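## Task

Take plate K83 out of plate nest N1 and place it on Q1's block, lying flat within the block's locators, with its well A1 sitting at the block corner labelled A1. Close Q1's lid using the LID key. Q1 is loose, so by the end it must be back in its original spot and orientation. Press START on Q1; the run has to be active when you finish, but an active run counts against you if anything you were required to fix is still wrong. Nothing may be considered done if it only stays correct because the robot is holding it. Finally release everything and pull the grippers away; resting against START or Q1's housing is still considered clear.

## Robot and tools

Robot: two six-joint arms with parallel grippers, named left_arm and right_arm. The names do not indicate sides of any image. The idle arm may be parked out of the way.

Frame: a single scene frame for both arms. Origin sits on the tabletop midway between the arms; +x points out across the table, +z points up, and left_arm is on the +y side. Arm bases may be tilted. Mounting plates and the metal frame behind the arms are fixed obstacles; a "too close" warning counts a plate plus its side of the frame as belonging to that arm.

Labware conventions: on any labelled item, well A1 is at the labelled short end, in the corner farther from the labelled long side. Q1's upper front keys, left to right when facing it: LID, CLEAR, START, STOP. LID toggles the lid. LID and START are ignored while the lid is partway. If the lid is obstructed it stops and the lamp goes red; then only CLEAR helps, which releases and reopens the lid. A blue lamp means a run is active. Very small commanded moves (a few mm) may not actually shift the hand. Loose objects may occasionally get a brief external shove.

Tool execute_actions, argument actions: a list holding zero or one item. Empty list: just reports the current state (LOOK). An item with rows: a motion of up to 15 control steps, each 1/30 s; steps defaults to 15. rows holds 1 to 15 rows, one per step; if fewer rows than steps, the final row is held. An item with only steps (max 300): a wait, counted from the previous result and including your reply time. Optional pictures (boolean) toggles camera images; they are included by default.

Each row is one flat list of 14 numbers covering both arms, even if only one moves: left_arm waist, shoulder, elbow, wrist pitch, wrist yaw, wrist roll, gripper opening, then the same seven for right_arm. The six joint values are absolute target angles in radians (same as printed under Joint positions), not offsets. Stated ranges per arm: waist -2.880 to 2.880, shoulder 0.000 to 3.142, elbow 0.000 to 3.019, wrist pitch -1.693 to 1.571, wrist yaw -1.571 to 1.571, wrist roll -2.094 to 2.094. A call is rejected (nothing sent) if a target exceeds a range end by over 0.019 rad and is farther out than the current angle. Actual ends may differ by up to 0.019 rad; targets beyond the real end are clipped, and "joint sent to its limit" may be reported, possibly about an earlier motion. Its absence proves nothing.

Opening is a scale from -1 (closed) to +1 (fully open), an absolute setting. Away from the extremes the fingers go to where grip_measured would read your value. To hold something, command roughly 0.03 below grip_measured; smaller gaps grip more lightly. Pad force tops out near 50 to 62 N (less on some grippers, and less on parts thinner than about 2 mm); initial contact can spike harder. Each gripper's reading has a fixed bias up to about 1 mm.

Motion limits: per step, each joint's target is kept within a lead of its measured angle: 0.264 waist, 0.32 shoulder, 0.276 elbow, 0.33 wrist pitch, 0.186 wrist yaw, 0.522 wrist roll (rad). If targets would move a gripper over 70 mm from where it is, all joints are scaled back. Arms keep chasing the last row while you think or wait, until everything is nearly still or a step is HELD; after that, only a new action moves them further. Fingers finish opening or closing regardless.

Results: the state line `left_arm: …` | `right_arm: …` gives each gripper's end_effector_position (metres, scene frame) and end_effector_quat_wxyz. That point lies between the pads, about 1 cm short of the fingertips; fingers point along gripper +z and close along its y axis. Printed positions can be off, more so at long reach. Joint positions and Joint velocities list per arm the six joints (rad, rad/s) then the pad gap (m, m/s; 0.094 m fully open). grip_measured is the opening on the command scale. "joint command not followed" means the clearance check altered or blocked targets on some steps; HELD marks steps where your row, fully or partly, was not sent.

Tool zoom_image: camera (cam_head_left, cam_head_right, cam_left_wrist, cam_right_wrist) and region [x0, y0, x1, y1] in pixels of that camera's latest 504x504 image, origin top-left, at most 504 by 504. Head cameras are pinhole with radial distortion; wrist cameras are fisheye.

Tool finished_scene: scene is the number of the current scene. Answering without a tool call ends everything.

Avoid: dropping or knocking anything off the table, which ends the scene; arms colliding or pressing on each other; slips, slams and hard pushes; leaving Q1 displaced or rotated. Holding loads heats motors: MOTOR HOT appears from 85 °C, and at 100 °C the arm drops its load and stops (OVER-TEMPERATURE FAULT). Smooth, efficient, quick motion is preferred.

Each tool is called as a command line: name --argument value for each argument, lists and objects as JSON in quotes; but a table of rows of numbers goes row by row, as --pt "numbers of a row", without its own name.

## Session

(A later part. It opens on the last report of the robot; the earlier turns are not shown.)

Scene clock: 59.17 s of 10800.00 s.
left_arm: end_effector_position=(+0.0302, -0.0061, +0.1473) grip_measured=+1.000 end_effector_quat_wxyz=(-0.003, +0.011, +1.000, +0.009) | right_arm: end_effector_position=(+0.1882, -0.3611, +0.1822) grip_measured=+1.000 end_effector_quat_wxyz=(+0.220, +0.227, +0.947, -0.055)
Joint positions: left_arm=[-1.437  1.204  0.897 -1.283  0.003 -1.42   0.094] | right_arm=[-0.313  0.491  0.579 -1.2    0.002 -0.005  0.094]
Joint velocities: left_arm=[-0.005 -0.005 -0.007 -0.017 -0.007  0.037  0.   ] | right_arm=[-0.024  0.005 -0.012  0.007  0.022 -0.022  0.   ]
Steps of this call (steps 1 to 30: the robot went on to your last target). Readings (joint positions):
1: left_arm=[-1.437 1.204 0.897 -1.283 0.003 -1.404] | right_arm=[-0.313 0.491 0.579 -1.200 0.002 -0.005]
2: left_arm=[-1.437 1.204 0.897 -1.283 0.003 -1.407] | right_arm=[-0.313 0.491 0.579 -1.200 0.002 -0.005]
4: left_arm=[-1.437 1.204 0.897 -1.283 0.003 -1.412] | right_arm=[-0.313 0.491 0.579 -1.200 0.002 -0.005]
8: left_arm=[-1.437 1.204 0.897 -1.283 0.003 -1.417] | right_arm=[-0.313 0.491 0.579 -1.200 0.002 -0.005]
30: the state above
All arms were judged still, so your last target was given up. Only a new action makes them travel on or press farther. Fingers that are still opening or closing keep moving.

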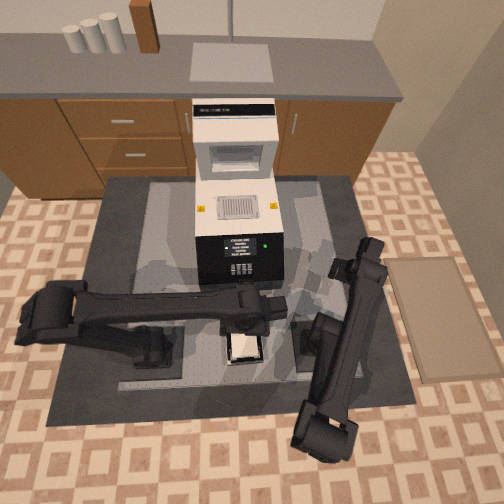

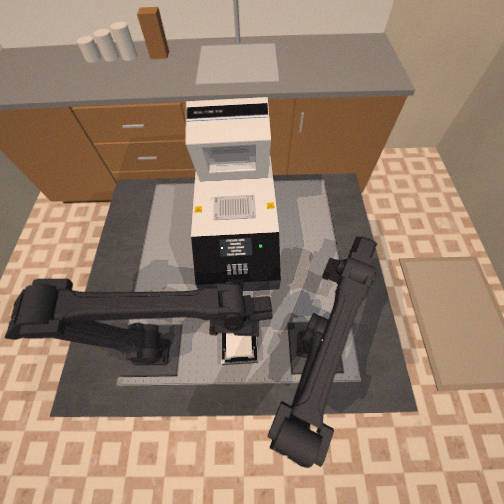

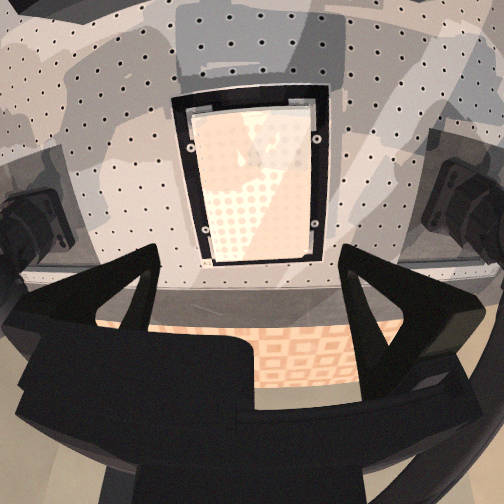

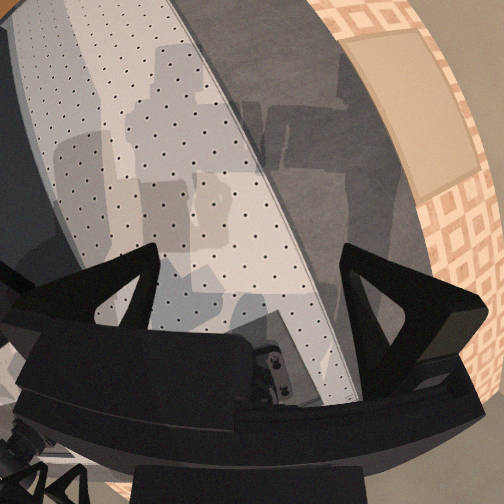

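execute_actions --actions '[{"rows":[[-1.465,1.305,0.785,-1.025,0,-1.515,1,-0.3,0.5,0.6,-1.2,0,0,1]]}]' --pictures false

execute_actions --actions '[{"steps":10}]'

Scene clock: 65.23 s of 10800.00 s.
left_arm: end_effector_position=(+0.0251, -0.0120, +0.0686) grip_measured=+1.000 end_effector_quat_wxyz=(-0.002, -0.020, +1.000, +0.011) | right_arm: end_effector_position=(+0.1882, -0.3611, +0.1822) grip_measured=+1.000 end_effector_quat_wxyz=(+0.220, +0.227, +0.947, -0.055)
Joint positions: left_arm=[-1.457  1.322  0.771 -1.043  0.001 -1.501  0.094] | right_arm=[-0.313  0.491  0.579 -1.2    0.002 -0.005  0.094]
Joint velocities: left_arm=[-0.015 -0.024 -0.002 -0.002 -0.051 -0.037  0.   ] | right_arm=[-0.005 -0.005  0.012 -0.002  0.037 -0.007  0.   ]
Steps of this call (steps 1 to 167: nothing new was sent; steps 168 to 182: all 15 steps of this action). Readings (joint positions):
168: left_arm=[-1.439 1.207 0.881 -1.234 0.001 -1.434] | right_arm=[-0.313 0.491 0.579 -1.200 0.002 -0.005]
169: left_arm=[-1.442 1.214 0.856 -1.157 0.001 -1.448] | right_arm=[-0.313 0.491 0.579 -1.200 0.002 -0.005]
171: left_arm=[-1.451 1.256 0.812 -1.076 0.001 -1.468] | right_arm=[-0.313 0.491 0.579 -1.200 0.002 -0.005]
175: left_arm=[-1.457 1.324 0.773 -1.049 0.001 -1.490] | right_arm=[-0.313 0.491 0.579 -1.200 0.002 -0.005]
182: the state above

Scene clock: 65.57 s of 10800.00 s.
left_arm: end_effector_position=(+0.0251, -0.0120, +0.0686) grip_measured=+1.000 end_effector_quat_wxyz=(-0.002, -0.021, +1.000, +0.011) | right_arm: end_effector_position=(+0.1882, -0.3611, +0.1822) grip_measured=+1.000 end_effector_quat_wxyz=(+0.220, +0.227, +0.947, -0.055)
Joint positions: left_arm=[-1.457  1.322  0.771 -1.043  0.001 -1.504  0.094] | right_arm=[-0.313  0.491  0.579 -1.2    0.002 -0.005  0.094]
Joint velocities: left_arm=[-0.005 -0.005 -0.012  0.007 -0.007  0.11   0.   ] | right_arm=[-0.005 -0.005  0.002 -0.002  0.007 -0.022  0.   ]
Steps of this call (steps 1 to 10: the robot went on to your last target). Readings (joint positions):
1: left_arm=[-1.457 1.322 0.771 -1.043 0.001 -1.502] | right_arm=[-0.313 0.491 0.579 -1.200 0.002 -0.005]
2: left_arm=[-1.457 1.322 0.771 -1.043 0.001 -1.502] | right_arm=[-0.313 0.491 0.579 -1.200 0.002 -0.005]
4: left_arm=[-1.457 1.322 0.771 -1.043 0.001 -1.503] | right_arm=[-0.313 0.491 0.579 -1.200 0.002 -0.005]
8: left_arm=[-1.457 1.322 0.771 -1.043 0.001 -1.504] | right_arm=[-0.313 0.491 0.579 -1.200 0.002 -0.005]
10: the state above

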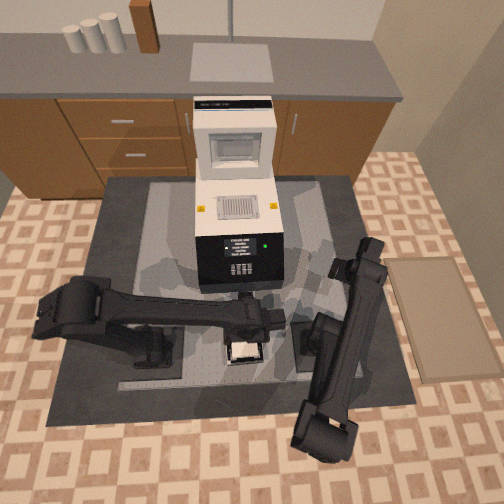

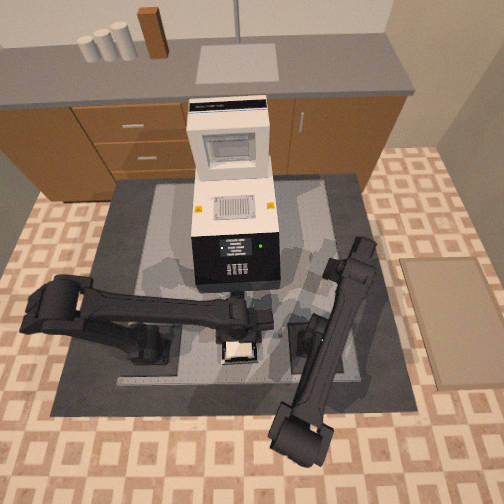

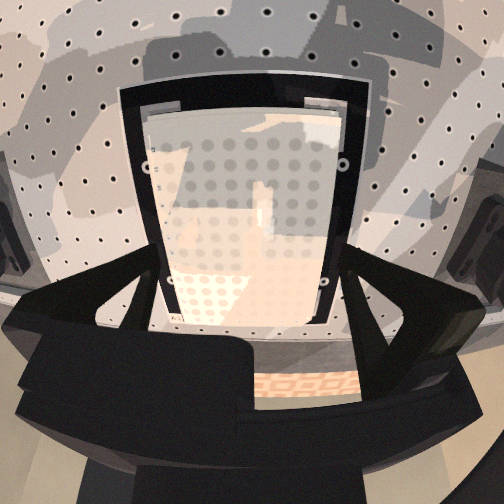

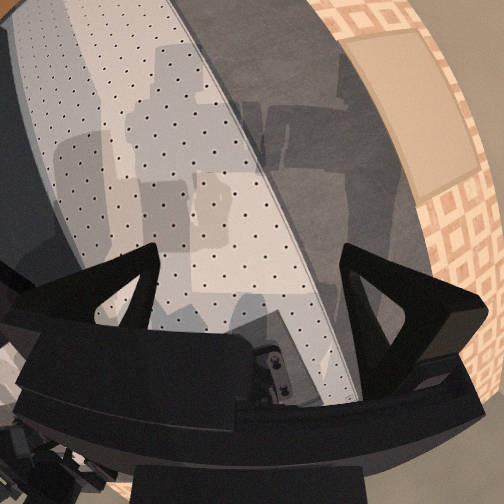

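execute_actions --actions '[{"rows":[[-1.465,1.335,0.73,-0.925,0,-1.535,1,-0.3,0.5,0.6,-1.2,0,0,1]]}]'

Scene clock: 68.80 s of 10800.00 s.
left_arm: end_effector_position=(+0.0254, -0.0139, +0.0531) grip_measured=+1.000 end_effector_quat_wxyz=(+0.001, -0.031, +0.999, -0.010) | right_arm: end_effector_position=(+0.1882, -0.3611, +0.1822) grip_measured=+1.000 end_effector_quat_wxyz=(+0.220, +0.227, +0.947, -0.055)
Joint positions: left_arm=[-1.457  1.326  0.727 -0.952  0.    -1.523  0.094] | right_arm=[-0.313  0.491  0.579 -1.2    0.002 -0.005  0.094]
Joint velocities: left_arm=[-0.015  0.015  0.002  0.007  0.007  0.007  0.   ] | right_arm=[-0.024  0.005 -0.007 -0.017 -0.007  0.051  0.   ]
Steps of this call (steps 1 to 15: the robot went on to your last target; steps 16 to 82: nothing new was sent; steps 83 to 97: all 15 steps of this action). Readings (joint positions):
83: left_arm=[-1.457 1.322 0.765 -1.021 0.001 -1.508] | right_arm=[-0.313 0.491 0.579 -1.200 0.002 -0.005]
84: left_arm=[-1.457 1.322 0.757 -0.999 0.001 -1.511] | right_arm=[-0.313 0.491 0.579 -1.200 0.002 -0.005]
86: left_arm=[-1.457 1.323 0.739 -0.973 0.000 -1.516] | right_arm=[-0.313 0.491 0.579 -1.200 0.002 -0.005]
90: left_arm=[-1.457 1.326 0.727 -0.952 0.000 -1.521] | right_arm=[-0.313 0.491 0.579 -1.200 0.002 -0.005]
97: the state above

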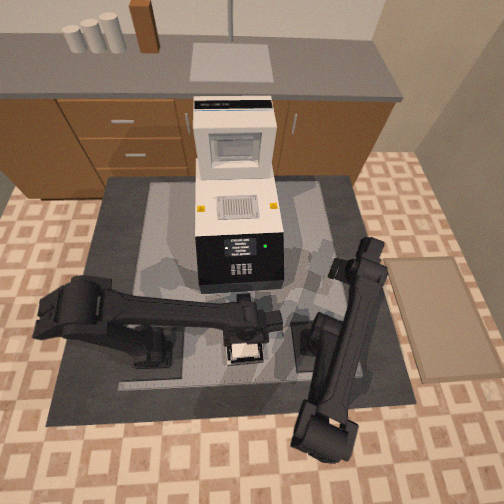

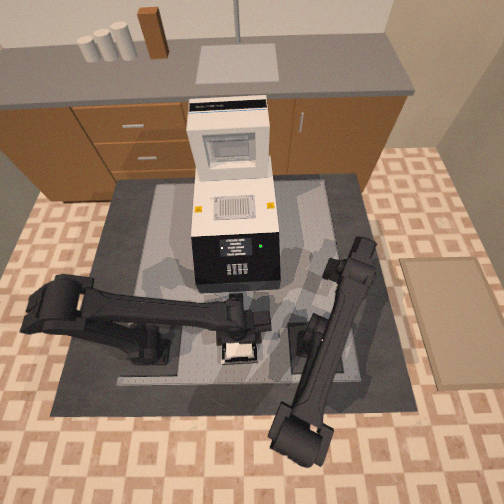

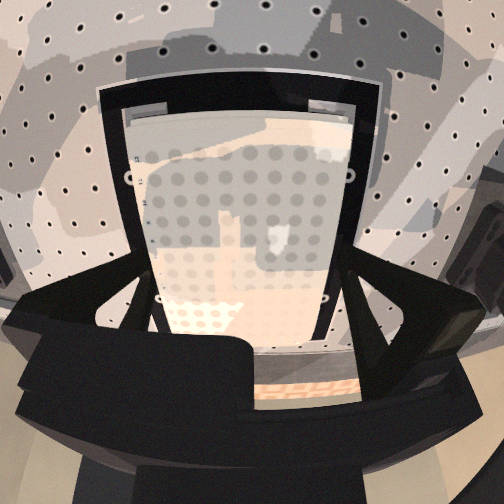

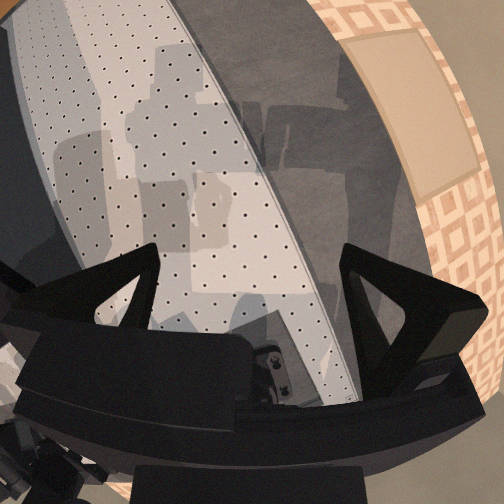

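execute_actions --actions '[{"rows":[[-1.465,1.33,0.74,-0.99,0,-1.535,1,-0.3,0.5,0.6,-1.2,0,0,1]],"steps":10}]' --pictures false

execute_actions --actions '[{"rows":[[-1.465,1.355,0.705,-0.915,0,-1.535,1,-0.3,0.5,0.6,-1.2,0,0,1]]}]'

Scene clock: 70.70 s of 10800.00 s.
left_arm: end_effector_position=(+0.0248, -0.0086, +0.0530) grip_measured=+1.000 end_effector_quat_wxyz=(-0.000, -0.031, +1.000, +0.001) | right_arm: end_effector_position=(+0.1882, -0.3611, +0.1822) grip_measured=+1.000 end_effector_quat_wxyz=(+0.220, +0.227, +0.947, -0.055)
Joint positions: left_arm=[-1.457  1.326  0.727 -0.974  0.    -1.524  0.094] | right_arm=[-0.313  0.491  0.579 -1.2    0.002 -0.005  0.094]
Joint velocities: left_arm=[ 0.005 -0.015 -0.002 -0.012 -0.037 -0.007  0.   ] | right_arm=[ 0.005 -0.015  0.012  0.012 -0.051 -0.022  0.   ]
Steps of this call (steps 1 to 15: the robot went on to your last target; steps 16 to 47: nothing new was sent; steps 48 to 57: all 10 steps of this action). Readings (joint positions):
48: left_arm=[-1.457 1.326 0.727 -0.957 0.000 -1.523] | right_arm=[-0.313 0.491 0.579 -1.200 0.002 -0.005]
49: left_arm=[-1.457 1.326 0.727 -0.963 0.000 -1.523] | right_arm=[-0.313 0.491 0.579 -1.200 0.002 -0.005]
51: left_arm=[-1.457 1.326 0.727 -0.971 0.000 -1.524] | right_arm=[-0.313 0.491 0.579 -1.200 0.002 -0.005]
55: left_arm=[-1.457 1.326 0.727 -0.974 0.000 -1.524] | right_arm=[-0.313 0.491 0.579 -1.200 0.002 -0.005]
57: the state above

Scene clock: 71.20 s of 10800.00 s.
left_arm: end_effector_position=(+0.0250, -0.0111, +0.0513) grip_measured=+1.000 end_effector_quat_wxyz=(+0.000, -0.032, +0.999, -0.005) | right_arm: end_effector_position=(+0.1882, -0.3611, +0.1822) grip_measured=+1.000 end_effector_quat_wxyz=(+0.220, +0.227, +0.947, -0.055)
Joint positions: left_arm=[-1.457  1.328  0.722 -0.955  0.001 -1.525  0.094] | right_arm=[-0.313  0.491  0.579 -1.2    0.002 -0.005  0.094]
Joint velocities: left_arm=[ 0.005  0.005 -0.007 -0.002 -0.007  0.022  0.   ] | right_arm=[-0.005 -0.024 -0.007  0.007  0.051  0.037  0.   ]
Steps of this call (steps 1 to 15: all 15 steps of this action). Readings (joint positions):
1: left_arm=[-1.457 1.328 0.724 -0.965 0.000 -1.525] | right_arm=[-0.313 0.491 0.579 -1.200 0.002 -0.005]
2: left_arm=[-1.457 1.328 0.722 -0.955 0.001 -1.525] | right_arm=[-0.313 0.491 0.579 -1.200 0.002 -0.005]
4: left_arm=[-1.457 1.328 0.722 -0.955 0.001 -1.525] | right_arm=[-0.313 0.491 0.579 -1.200 0.002 -0.005]
8: left_arm=[-1.457 1.328 0.722 -0.955 0.001 -1.525] | right_arm=[-0.313 0.491 0.579 -1.200 0.002 -0.005]
15: the state above

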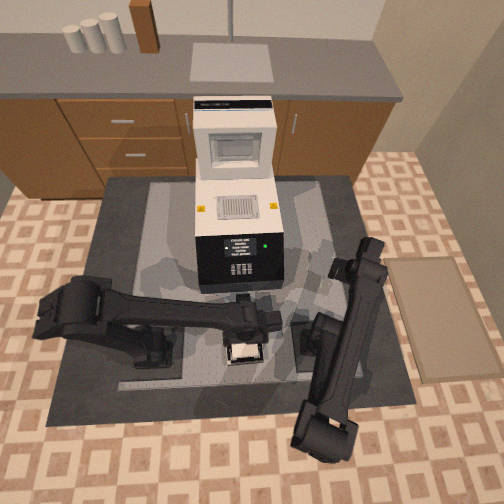

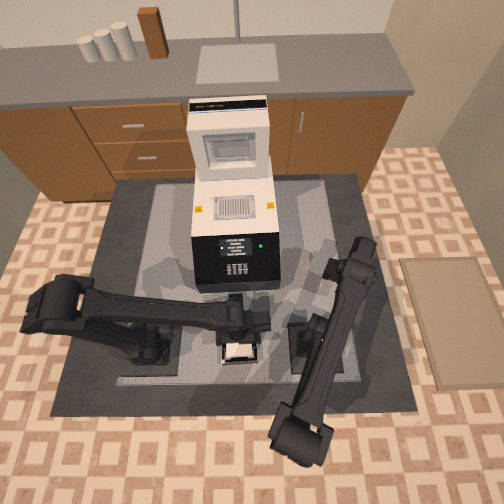

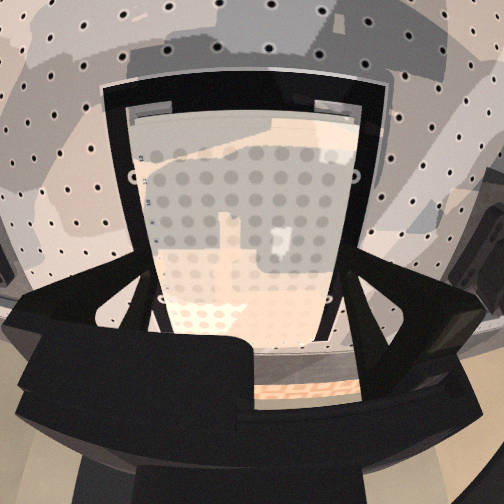

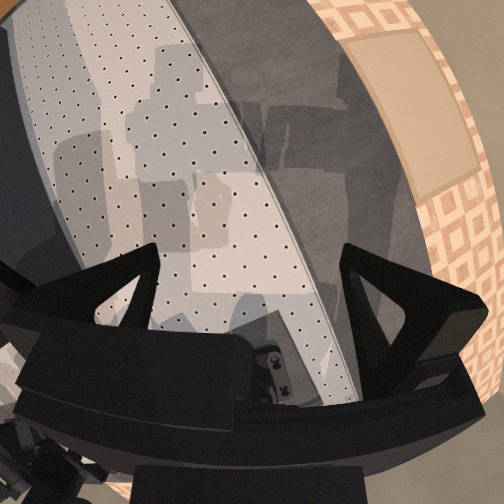

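zoom_image --camera "cam_left_wrist" --region '[110, 190, 390, 340]'

Region (110, 190, 390, 340) of cam_left_wrist's 504x504 image, scaled by 1.800, with more detail than that image has; it fills the top 270 rows of this view, and the rest is white.

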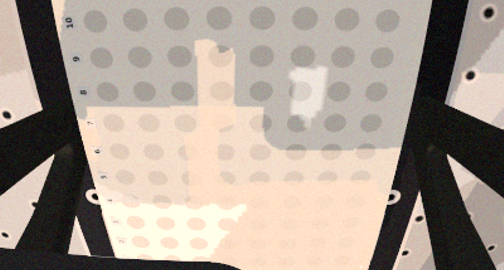

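execute_actions --actions '[{"rows":[[-1.465,1.328,0.73,-0.975,0,-1.535,0.76,-0.3,0.5,0.6,-1.2,0,0,1]]}]' --pictures false

execute_actions --actions '[{"rows":[[-1.465,1.29,0.8,-1.06,0,-1.535,0.76,-0.3,0.5,0.6,-1.2,0,0,1]]}]'

Scene clock: 75.93 s of 10800.00 s.
left_arm: end_effector_position=(+0.0248, -0.0090, +0.0521) grip_measured=+0.776 end_effector_quat_wxyz=(-0.000, -0.032, +0.999, -0.002) | right_arm: end_effector_position=(+0.1882, -0.3611, +0.1822) grip_measured=+1.000 end_effector_quat_wxyz=(+0.220, +0.227, +0.947, -0.055)
Joint positions: left_arm=[-1.457  1.325  0.722 -0.964  0.001 -1.525  0.083] | right_arm=[-0.313  0.491  0.579 -1.2    0.002 -0.005  0.094]
Joint velocities: left_arm=[-0.015 -0.005  0.002  0.002  0.007 -0.095 -0.   ] | right_arm=[-0.015 -0.005  0.002  0.007 -0.007  0.022  0.   ]
Steps of this call (steps 1 to 15: the robot went on to your last target; steps 16 to 90: nothing new was sent; then 1.23 s passed at rest; steps 91 to 105: all 15 steps of this action). Readings (joint positions):
91: left_arm=[-1.457 1.327 0.722 -0.958 0.001 -1.525] | right_arm=[-0.313 0.491 0.579 -1.200 0.002 -0.005]
92: left_arm=[-1.457 1.325 0.722 -0.964 0.001 -1.525] | right_arm=[-0.313 0.491 0.579 -1.200 0.002 -0.005]
94: left_arm=[-1.457 1.325 0.722 -0.964 0.001 -1.525] | right_arm=[-0.313 0.491 0.579 -1.200 0.002 -0.005]
98: left_arm=[-1.457 1.325 0.722 -0.964 0.001 -1.525] | right_arm=[-0.313 0.491 0.579 -1.200 0.002 -0.005]
105: the state above

Scene clock: 76.43 s of 10800.00 s.
left_arm: end_effector_position=(+0.0244, -0.0059, +0.0688) grip_measured=+0.776 end_effector_quat_wxyz=(-0.001, -0.032, +0.999, +0.010) | right_arm: end_effector_position=(+0.1882, -0.3611, +0.1822) grip_measured=+1.000 end_effector_quat_wxyz=(+0.220, +0.227, +0.947, -0.055)
Joint positions: left_arm=[-1.457  1.304  0.755 -1.043  0.001 -1.526  0.083] | right_arm=[-0.313  0.491  0.579 -1.2    0.002 -0.005  0.094]
Joint velocities: left_arm=[-0.015  0.005 -0.007 -0.002  0.022 -0.081  0.001] | right_arm=[-0.005 -0.005 -0.002 -0.002  0.066  0.007  0.   ]
Steps of this call (steps 1 to 15: all 15 steps of this action). Readings (joint positions):
1: left_arm=[-1.457 1.324 0.727 -0.979 0.001 -1.526] | right_arm=[-0.313 0.491 0.579 -1.200 0.002 -0.005]
2: left_arm=[-1.457 1.323 0.735 -1.003 0.001 -1.526] | right_arm=[-0.313 0.491 0.579 -1.200 0.002 -0.005]
4: left_arm=[-1.457 1.316 0.747 -1.030 0.001 -1.526] | right_arm=[-0.313 0.491 0.579 -1.200 0.002 -0.005]
8: left_arm=[-1.457 1.304 0.755 -1.042 0.001 -1.526] | right_arm=[-0.313 0.491 0.579 -1.200 0.002 -0.005]
15: the state above

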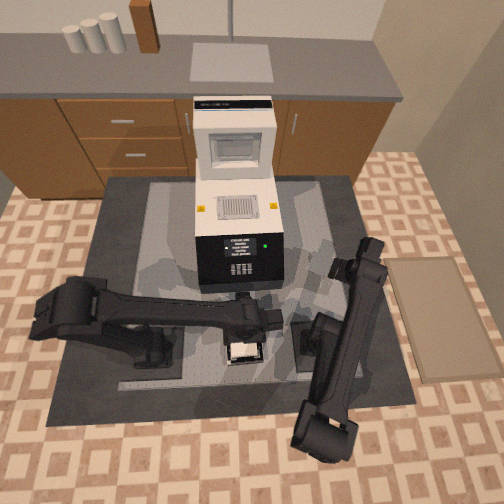

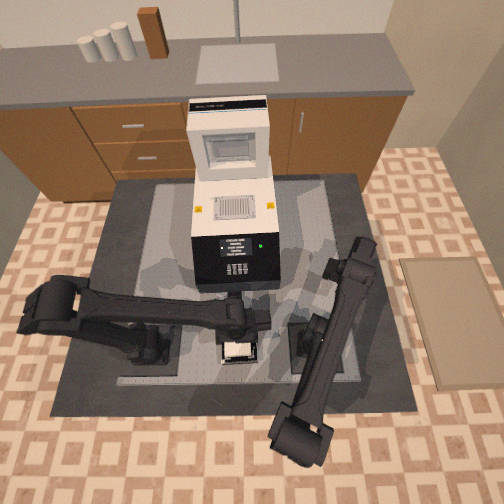

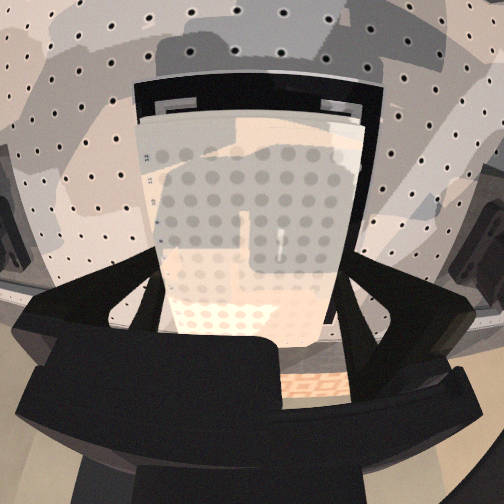

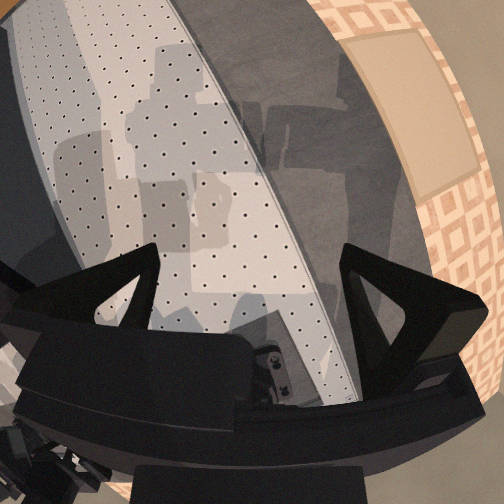

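execute_actions --actions '[{"rows":[[-1.465,1.25,0.95,-1.25,0,-1.2,0.745,-0.3,0.5,0.6,-1.2,0,0,1],[-1.465,1.25,0.95,-1.25,0,-1.2,0.745,-0.3,0.5,0.6,-1.2,0,0,1],[-1.465,1.25,0.95,-1.25,0,-1.2,0.745,-0.3,0.5,0.6,-1.2,0,0,1],[-1.465,1.25,0.95,-1.25,0,-1.2,0.745,-0.3,0.5,0.6,-1.2,0,0,1],[-1.465,1.25,0.95,-1.25,0,-1.2,0.745,-0.3,0.5,0.6,-1.2,0,0,1],[-1.465,1.2,1.1,-1.45,0,-0.8,0.745,-0.3,0.5,0.6,-1.2,0,0,1],[-1.465,1.2,1.1,-1.45,0,-0.8,0.745,-0.3,0.5,0.6,-1.2,0,0,1],[-1.465,1.2,1.1,-1.45,0,-0.8,0.745,-0.3,0.5,0.6,-1.2,0,0,1],[-1.465,1.2,1.1,-1.45,0,-0.8,0.745,-0.3,0.5,0.6,-1.2,0,0,1],[-1.465,1.2,1.1,-1.45,0,-0.8,0.745,-0.3,0.5,0.6,-1.2,0,0,1],[-1.4,1.16,1.28,-1.64,0,0,0.745,-0.3,0.5,0.6,-1.2,0,0,1]]}]' --pictures false

execute_actions --actions '[{"steps":15}]' --pictures false

execute_actions --actions '[{"rows":[[-0.95,1.33,1.47,-1.66,0,0.6,0.745,-0.3,0.5,0.6,-1.2,0,0,1]]}]' --pictures false

execute_actions --actions '[{"rows":[[-0.65,1.6,1.69,-1.6,0,0.92,0.745,-0.3,0.5,0.6,-1.2,0,0,1]]}]' --pictures false

execute_actions --actions '[{"steps":25}]'

Scene clock: 82.13 s of 10800.00 s.
left_arm: end_effector_position=(+0.0367, -0.0212, +0.2603) grip_measured=+0.768 end_effector_quat_wxyz=(-0.003, +0.383, +0.924, +0.004) | right_arm: end_effector_position=(+0.1882, -0.3611, +0.1822) grip_measured=+1.000 end_effector_quat_wxyz=(+0.220, +0.227, +0.947, -0.055)
Joint positions: left_arm=[-1.424  1.193  1.189 -1.577  0.001 -0.644  0.083] | right_arm=[-0.313  0.491  0.579 -1.2    0.002 -0.005  0.094]
Joint velocities: left_arm=[ 0.269 -0.269  0.886 -0.701 -0.066  2.806  0.001] | right_arm=[ 0.005 -0.015  0.002 -0.017 -0.037  0.051  0.   ]
Steps of this call (steps 1 to 15: the robot went on to your last target; steps 16 to 90: nothing new was sent; then 2.20 s passed at rest; steps 91 to 105: all 15 steps of this action). Readings (joint positions):
91: left_arm=[-1.457 1.303 0.768 -1.077 0.001 -1.484] | right_arm=[-0.313 0.491 0.579 -1.200 0.002 -0.005]
92: left_arm=[-1.457 1.302 0.789 -1.129 0.001 -1.439] | right_arm=[-0.313 0.491 0.579 -1.200 0.002 -0.005]
94: left_arm=[-1.457 1.292 0.843 -1.196 0.001 -1.361] | right_arm=[-0.313 0.491 0.579 -1.200 0.002 -0.005]
98: left_arm=[-1.457 1.261 0.966 -1.332 0.001 -1.144] | right_arm=[-0.313 0.491 0.579 -1.200 0.002 -0.005]
105: the state above

Scene clock: 82.63 s of 10800.00 s.
left_arm: end_effector_position=(+0.0425, -0.0163, +0.2968) grip_measured=+0.768 end_effector_quat_wxyz=(+0.018, +0.635, +0.772, -0.016) | right_arm: end_effector_position=(+0.1882, -0.3611, +0.1822) grip_measured=+1.000 end_effector_quat_wxyz=(+0.220, +0.227, +0.947, -0.055)
Joint positions: left_arm=[-1.405  1.15   1.251 -1.624  0.001 -0.033  0.083] | right_arm=[-0.313  0.491  0.579 -1.2    0.002 -0.005  0.094]
Joint velocities: left_arm=[-0.005 -0.015 -0.002  0.012 -0.007  0.11   0.001] | right_arm=[-0.005 -0.005 -0.007 -0.002 -0.007 -0.154  0.   ]
Steps of this call (steps 1 to 15: the robot went on to your last target). Readings (joint positions):
1: left_arm=[-1.416 1.183 1.216 -1.595 0.001 -0.544] | right_arm=[-0.313 0.491 0.579 -1.200 0.002 -0.005]
2: left_arm=[-1.409 1.173 1.234 -1.605 0.001 -0.444] | right_arm=[-0.313 0.491 0.579 -1.200 0.002 -0.005]
4: left_arm=[-1.405 1.155 1.250 -1.616 0.001 -0.288] | right_arm=[-0.313 0.491 0.579 -1.200 0.002 -0.005]
8: left_arm=[-1.405 1.148 1.251 -1.624 0.001 -0.123] | right_arm=[-0.313 0.491 0.579 -1.200 0.002 -0.005]
15: the state above

Scene clock: 83.13 s of 10800.00 s.
left_arm: end_effector_position=(+0.2220, -0.0067, +0.2936) grip_measured=+0.768 end_effector_quat_wxyz=(-0.003, +0.673, +0.740, +0.003) | right_arm: end_effector_position=(+0.1882, -0.3611, +0.1822) grip_measured=+1.000 end_effector_quat_wxyz=(+0.220, +0.227, +0.947, -0.055)
Joint positions: left_arm=[-0.923  1.349  1.413 -1.643 -0.004  0.548  0.083] | right_arm=[-0.313  0.491  0.579 -1.2    0.002 -0.005  0.094]
Joint velocities: left_arm=[-0.239 -0.024  0.022 -0.012  0.051  0.271 -0.001] | right_arm=[-0.005 -0.005  0.012  0.017 -0.022 -0.007  0.   ]
Steps of this call (steps 1 to 15: all 15 steps of this action). Readings (joint positions):
1: left_arm=[-1.390 1.159 1.260 -1.630 0.006 0.021] | right_arm=[-0.313 0.491 0.579 -1.200 0.002 -0.005]
2: left_arm=[-1.359 1.177 1.283 -1.637 0.008 0.083] | right_arm=[-0.313 0.491 0.579 -1.200 0.002 -0.005]
4: left_arm=[-1.263 1.229 1.339 -1.639 0.008 0.204] | right_arm=[-0.313 0.491 0.579 -1.200 0.002 -0.005]
8: left_arm=[-1.028 1.318 1.402 -1.639 0.004 0.398] | right_arm=[-0.313 0.491 0.579 -1.200 0.002 -0.005]
15: the state above

Scene clock: 83.63 s of 10800.00 s.
left_arm: end_effector_position=(+0.3856, +0.0145, +0.2625) grip_measured=+0.768 end_effector_quat_wxyz=(-0.014, +0.685, +0.728, -0.001) | right_arm: end_effector_position=(+0.1882, -0.3611, +0.1822) grip_measured=+1.000 end_effector_quat_wxyz=(+0.220, +0.227, +0.947, -0.055)
Joint positions: left_arm=[-0.623  1.629  1.639 -1.608 -0.002  0.882  0.083] | right_arm=[-0.313  0.491  0.579 -1.2    0.002 -0.005  0.094]
Joint velocities: left_arm=[-0.112 -0.005 -0.012  0.007  0.022  0.168  0.001] | right_arm=[-0.005 -0.005 -0.002 -0.017  0.022 -0.037  0.   ]
Steps of this call (steps 1 to 15: all 15 steps of this action). Readings (joint positions):
1: left_arm=[-0.920 1.357 1.423 -1.643 0.001 0.578] | right_arm=[-0.313 0.491 0.579 -1.200 0.002 -0.005]
2: left_arm=[-0.906 1.375 1.447 -1.643 0.003 0.609] | right_arm=[-0.313 0.491 0.579 -1.200 0.002 -0.005]
4: left_arm=[-0.849 1.428 1.507 -1.642 0.004 0.665] | right_arm=[-0.313 0.491 0.579 -1.200 0.002 -0.005]
8: left_arm=[-0.706 1.552 1.614 -1.623 0.003 0.786] | right_arm=[-0.313 0.491 0.579 -1.200 0.002 -0.005]
15: the state above

Scene clock: 84.47 s of 10800.00 s.
left_arm: end_effector_position=(+0.3785, +0.0060, +0.2656) grip_measured=+0.768 end_effector_quat_wxyz=(-0.010, +0.703, +0.711, -0.000) | right_arm: end_effector_position=(+0.1882, -0.3611, +0.1822) grip_measured=+1.000 end_effector_quat_wxyz=(+0.220, +0.227, +0.947, -0.055)
Joint positions: left_arm=[-0.645  1.623  1.64  -1.608 -0.002  0.909  0.083] | right_arm=[-0.313  0.491  0.579 -1.2    0.002 -0.005  0.094]
Joint velocities: left_arm=[-0.005 -0.005 -0.017  0.002 -0.037 -0.022 -0.001] | right_arm=[-0.005  0.015 -0.007  0.002  0.007 -0.066  0.   ]
Steps of this call (steps 1 to 25: the robot went on to your last target). Readings (joint positions):
1: left_arm=[-0.627 1.627 1.640 -1.608 -0.002 0.888] | right_arm=[-0.313 0.491 0.579 -1.200 0.002 -0.005]
2: left_arm=[-0.632 1.626 1.640 -1.608 -0.002 0.892] | right_arm=[-0.313 0.491 0.579 -1.200 0.002 -0.005]
4: left_arm=[-0.640 1.623 1.640 -1.608 -0.002 0.899] | right_arm=[-0.313 0.491 0.579 -1.200 0.002 -0.005]
8: left_arm=[-0.645 1.623 1.640 -1.608 -0.002 0.905] | right_arm=[-0.313 0.491 0.579 -1.200 0.002 -0.005]
25: the state above

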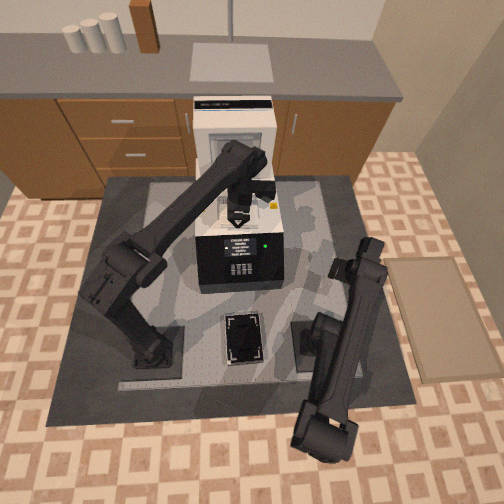

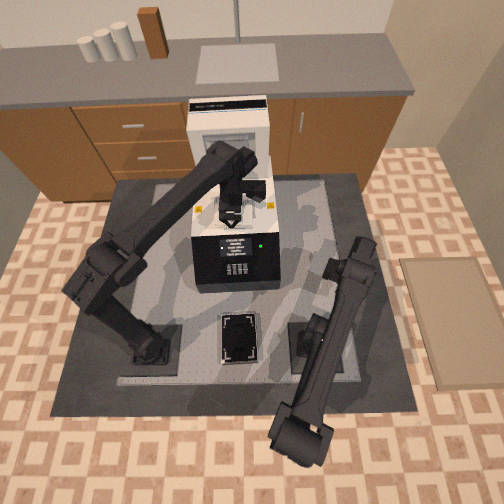

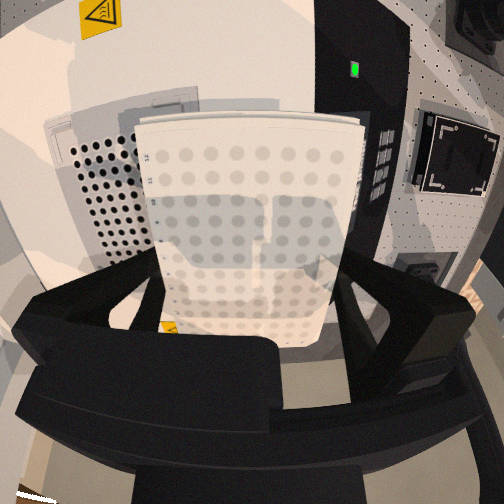

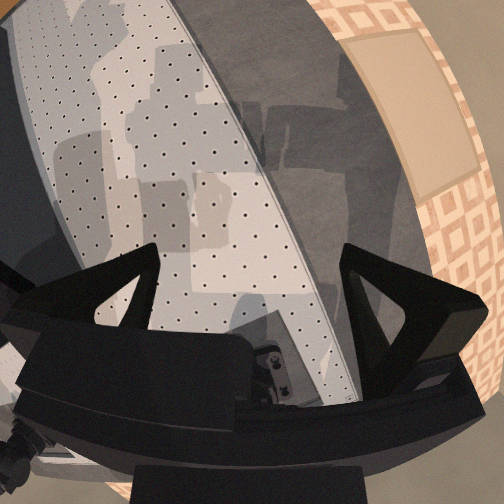

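execute_actions --actions '[{"rows":[[-0.61,1.69,1.78,-1.58,0,0.95,0.745,-0.3,0.5,0.6,-1.2,0,0,1],[-0.61,1.69,1.78,-1.58,0,0.95,0.745,-0.3,0.5,0.6,-1.2,0,0,1],[-0.61,1.69,1.78,-1.58,0,0.95,0.745,-0.3,0.5,0.6,-1.2,0,0,1],[-0.61,1.69,1.78,-1.58,0,0.95,0.745,-0.3,0.5,0.6,-1.2,0,0,1],[-0.61,1.69,1.78,-1.58,0,0.95,0.745,-0.3,0.5,0.6,-1.2,0,0,1],[-0.565,1.775,1.845,-1.545,0,0.965,0.745,-0.3,0.5,0.6,-1.2,0,0,1]]}]' --pictures false

execute_actions --actions '[{"steps":20}]'

Scene clock: 89.03 s of 10800.00 s.
left_arm: end_effector_position=(+0.4624, +0.0019, +0.2469) grip_measured=+0.768 end_effector_quat_wxyz=(+0.014, +0.687, +0.726, +0.003) | right_arm: end_effector_position=(+0.1882, -0.3611, +0.1822) grip_measured=+1.000 end_effector_quat_wxyz=(+0.220, +0.227, +0.947, -0.055)
Joint positions: left_arm=[-0.56   1.785  1.802 -1.558 -0.001  0.951  0.083] | right_arm=[-0.313  0.491  0.579 -1.2    0.002 -0.005  0.094]
Joint velocities: left_arm=[-0.005  0.054  0.002 -0.007 -0.037  0.051 -0.   ] | right_arm=[-0.005  0.005  0.007 -0.007 -0.022  0.066  0.   ]
Steps of this call (steps 1 to 15: the robot went on to your last target; steps 16 to 90: nothing new was sent; then 1.07 s passed at rest; steps 91 to 105: all 15 steps of this action). Readings (joint positions):
91: left_arm=[-0.644 1.629 1.650 -1.608 -0.002 0.915] | right_arm=[-0.313 0.491 0.579 -1.200 0.002 -0.005]
92: left_arm=[-0.641 1.641 1.673 -1.608 -0.002 0.921] | right_arm=[-0.313 0.491 0.579 -1.200 0.002 -0.005]
94: left_arm=[-0.632 1.666 1.718 -1.598 -0.002 0.928] | right_arm=[-0.313 0.491 0.579 -1.200 0.002 -0.005]
98: left_arm=[-0.600 1.720 1.784 -1.577 -0.001 0.942] | right_arm=[-0.313 0.491 0.579 -1.200 0.002 -0.005]
105: the state above

Scene clock: 89.70 s of 10800.00 s.
left_arm: end_effector_position=(+0.4624, +0.0017, +0.2466) grip_measured=+0.768 end_effector_quat_wxyz=(+0.014, +0.689, +0.725, +0.003) | right_arm: end_effector_position=(+0.1882, -0.3611, +0.1822) grip_measured=+1.000 end_effector_quat_wxyz=(+0.220, +0.227, +0.947, -0.055)
Joint positions: left_arm=[-0.56   1.785  1.802 -1.558 -0.001  0.955  0.083] | right_arm=[-0.313  0.491  0.579 -1.2    0.002 -0.005  0.094]
Joint velocities: left_arm=[-0.005 -0.005  0.012 -0.007  0.051  0.022 -0.001] | right_arm=[-0.005 -0.005 -0.002 -0.012  0.037  0.037  0.   ]
Steps of this call (steps 1 to 15: the robot went on to your last target; steps 16 to 20: nothing new was sent). Readings (joint positions):
1: left_arm=[-0.560 1.785 1.802 -1.558 -0.001 0.952] | right_arm=[-0.313 0.491 0.579 -1.200 0.002 -0.005]
2: left_arm=[-0.560 1.785 1.802 -1.558 -0.001 0.953] | right_arm=[-0.313 0.491 0.579 -1.200 0.002 -0.005]
4: left_arm=[-0.560 1.785 1.802 -1.558 -0.001 0.953] | right_arm=[-0.313 0.491 0.579 -1.200 0.002 -0.005]
8: left_arm=[-0.560 1.785 1.802 -1.558 -0.001 0.954] | right_arm=[-0.313 0.491 0.579 -1.200 0.002 -0.005]
20: the state above
All arms were judged still, so your last target was given up. Only a new action makes them travel on or press farther. Fingers that are still opening or closing keep moving.

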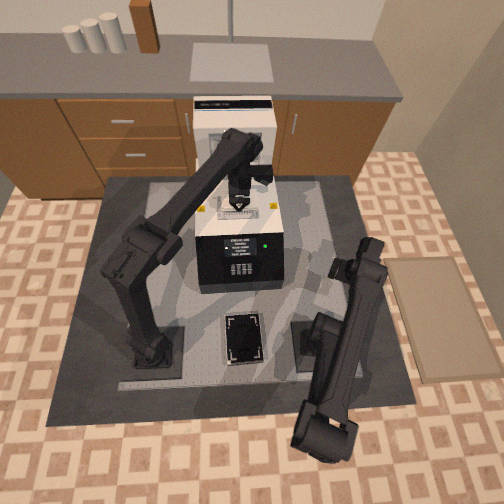

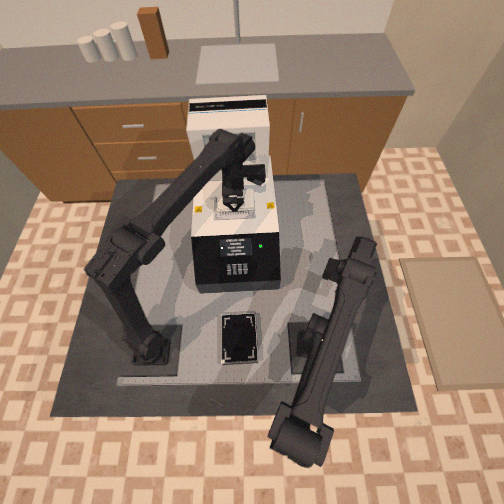

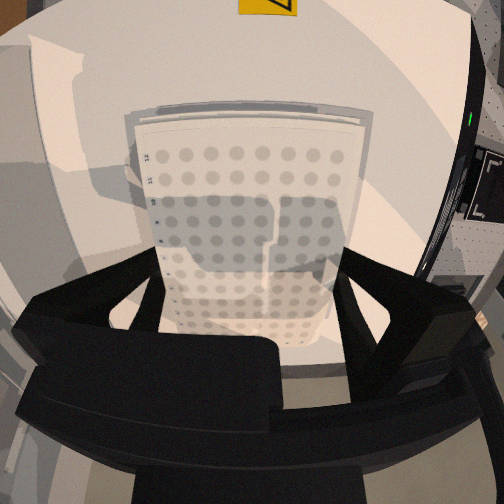

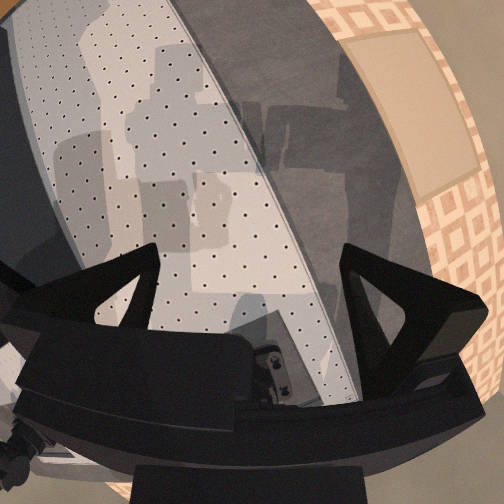

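execute_actions --actions '[{"rows":[[-0.565,1.805,1.785,-1.53,0,0.965,0.745,-0.3,0.5,0.6,-1.2,0,0,1]]}]'

zoom_image --camera "cam_left_wrist" --region '[90, 70, 410, 260]'

Scene clock: 93.47 s of 10800.00 s.
left_arm: end_effector_position=(+0.4617, +0.0021, +0.2338) grip_measured=+0.768 end_effector_quat_wxyz=(+0.005, +0.689, +0.725, +0.001) | right_arm: end_effector_position=(+0.1882, -0.3611, +0.1822) grip_measured=+1.000 end_effector_quat_wxyz=(+0.220, +0.227, +0.947, -0.055)
Joint positions: left_arm=[-0.56   1.796  1.784 -1.549 -0.001  0.955  0.083] | right_arm=[-0.313  0.491  0.579 -1.2    0.002 -0.005  0.094]
Joint velocities: left_arm=[-0.024  0.015  0.007 -0.007 -0.007  0.022 -0.001] | right_arm=[-0.015 -0.005  0.007 -0.012 -0.037 -0.168  0.   ]
Steps of this call (steps 1 to 90: nothing new was sent; then 0.27 s passed at rest; steps 91 to 105: all 15 steps of this action). Readings (joint positions):
91: left_arm=[-0.560 1.785 1.799 -1.556 -0.001 0.955] | right_arm=[-0.313 0.491 0.579 -1.200 0.002 -0.005]
92: left_arm=[-0.560 1.785 1.796 -1.553 -0.001 0.955] | right_arm=[-0.313 0.491 0.579 -1.200 0.002 -0.005]
94: left_arm=[-0.560 1.787 1.789 -1.550 -0.001 0.955] | right_arm=[-0.313 0.491 0.579 -1.200 0.002 -0.005]
98: left_arm=[-0.560 1.794 1.784 -1.549 -0.001 0.955] | right_arm=[-0.313 0.491 0.579 -1.200 0.002 -0.005]
105: the state above

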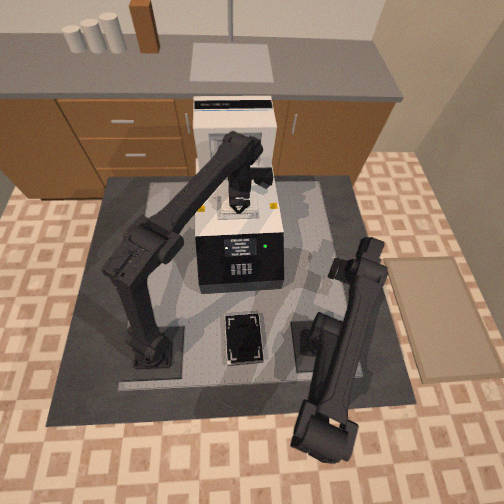

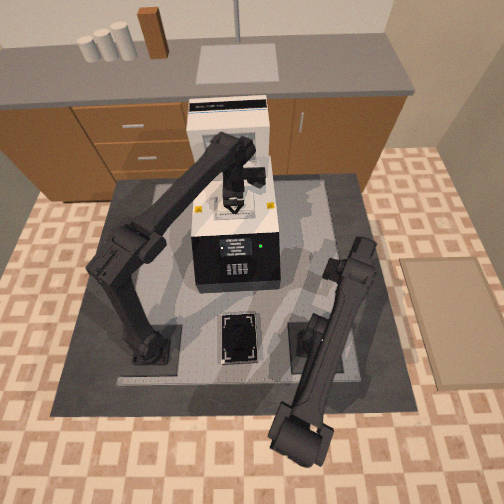

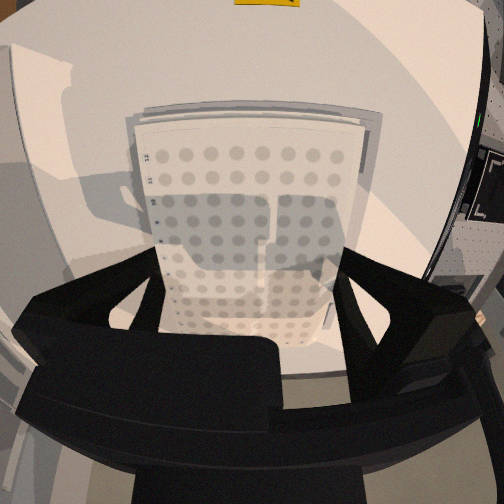

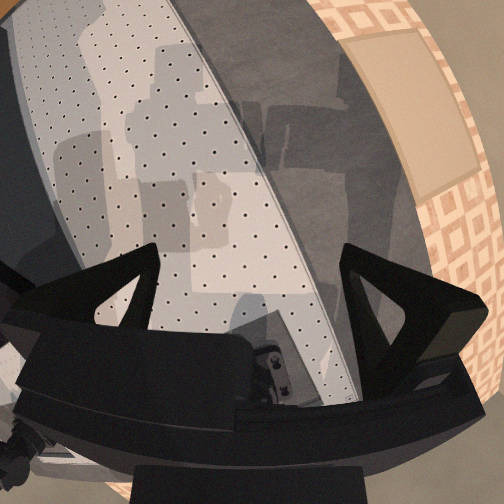

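Region (90, 70, 410, 260) of cam_left_wrist's 504x504 image, scaled by 1.575, with more detail than that image has; it fills the top 299 rows of this view, and the rest is white.

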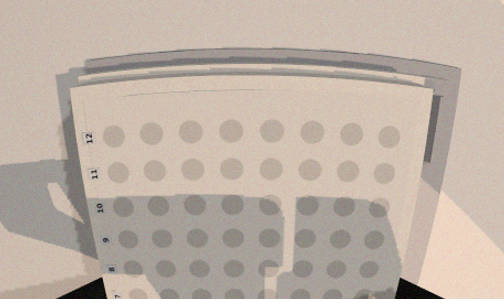

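execute_actions --actions '[{"rows":[[-0.574,1.805,1.768,-1.575,0,0.965,0.745,-0.3,0.5,0.6,-1.2,0,0,1]]}]'

zoom_image --camera "cam_left_wrist" --region '[90, 70, 410, 260]'

Scene clock: 97.67 s of 10800.00 s.
left_arm: end_effector_position=(+0.4557, +0.0037, +0.2281) grip_measured=+0.768 end_effector_quat_wxyz=(-0.007, +0.690, +0.724, -0.001) | right_arm: end_effector_position=(+0.1882, -0.3611, +0.1822) grip_measured=+1.000 end_effector_quat_wxyz=(+0.220, +0.227, +0.947, -0.055)
Joint positions: left_arm=[-0.563  1.796  1.769 -1.558 -0.001  0.955  0.083] | right_arm=[-0.313  0.491  0.579 -1.2    0.002 -0.005  0.094]
Joint velocities: left_arm=[-0.015 -0.015 -0.002 -0.002  0.051  0.066 -0.001] | right_arm=[-0.005 -0.005  0.002  0.007  0.037 -0.007  0.   ]
Steps of this call (steps 1 to 15: the robot went on to your last target; steps 16 to 90: nothing new was sent; then 0.70 s passed at rest; steps 91 to 105: all 15 steps of this action). Readings (joint positions):
91: left_arm=[-0.560 1.796 1.782 -1.550 -0.001 0.955] | right_arm=[-0.313 0.491 0.579 -1.200 0.002 -0.005]
92: left_arm=[-0.560 1.796 1.779 -1.553 -0.001 0.955] | right_arm=[-0.313 0.491 0.579 -1.200 0.002 -0.005]
94: left_arm=[-0.561 1.796 1.771 -1.556 -0.001 0.955] | right_arm=[-0.313 0.491 0.579 -1.200 0.002 -0.005]
98: left_arm=[-0.563 1.796 1.769 -1.558 -0.001 0.955] | right_arm=[-0.313 0.491 0.579 -1.200 0.002 -0.005]
105: the state above

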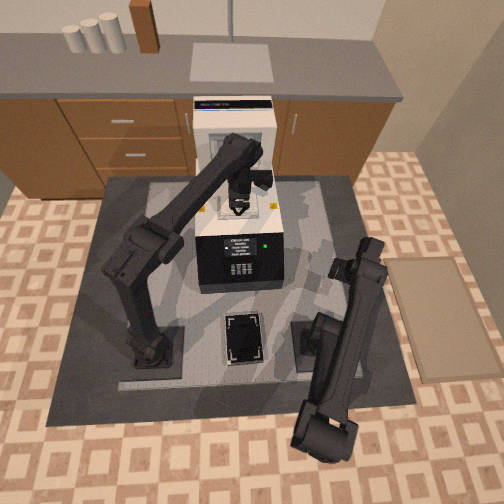

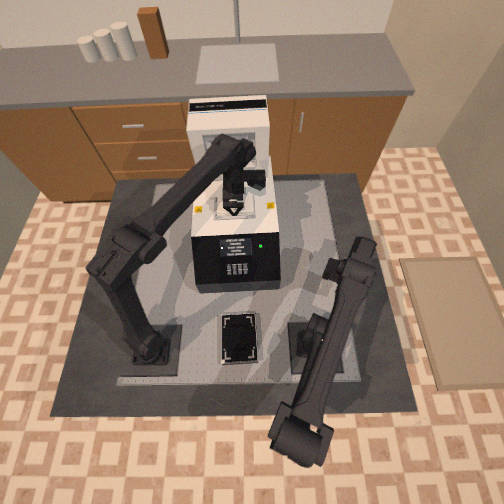

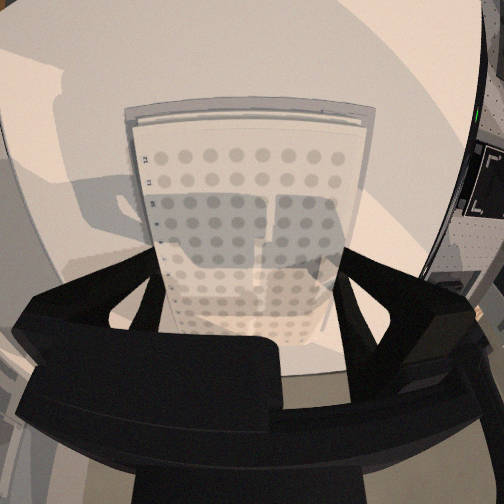

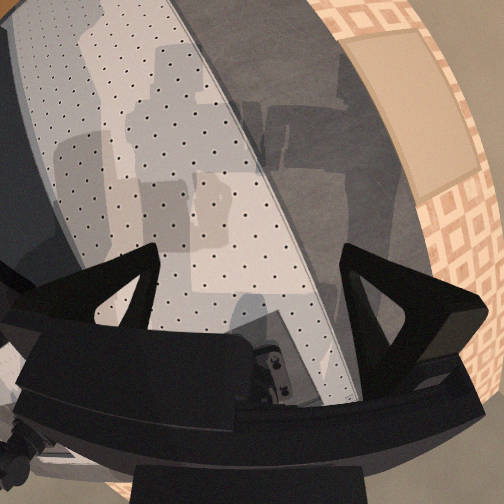

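Region (90, 70, 410, 260) of cam_left_wrist's 504x504 image, scaled by 1.575, with more detail than that image has; it fills the top 299 rows of this view, and the rest is white.

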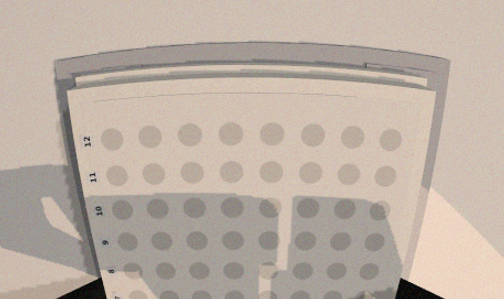

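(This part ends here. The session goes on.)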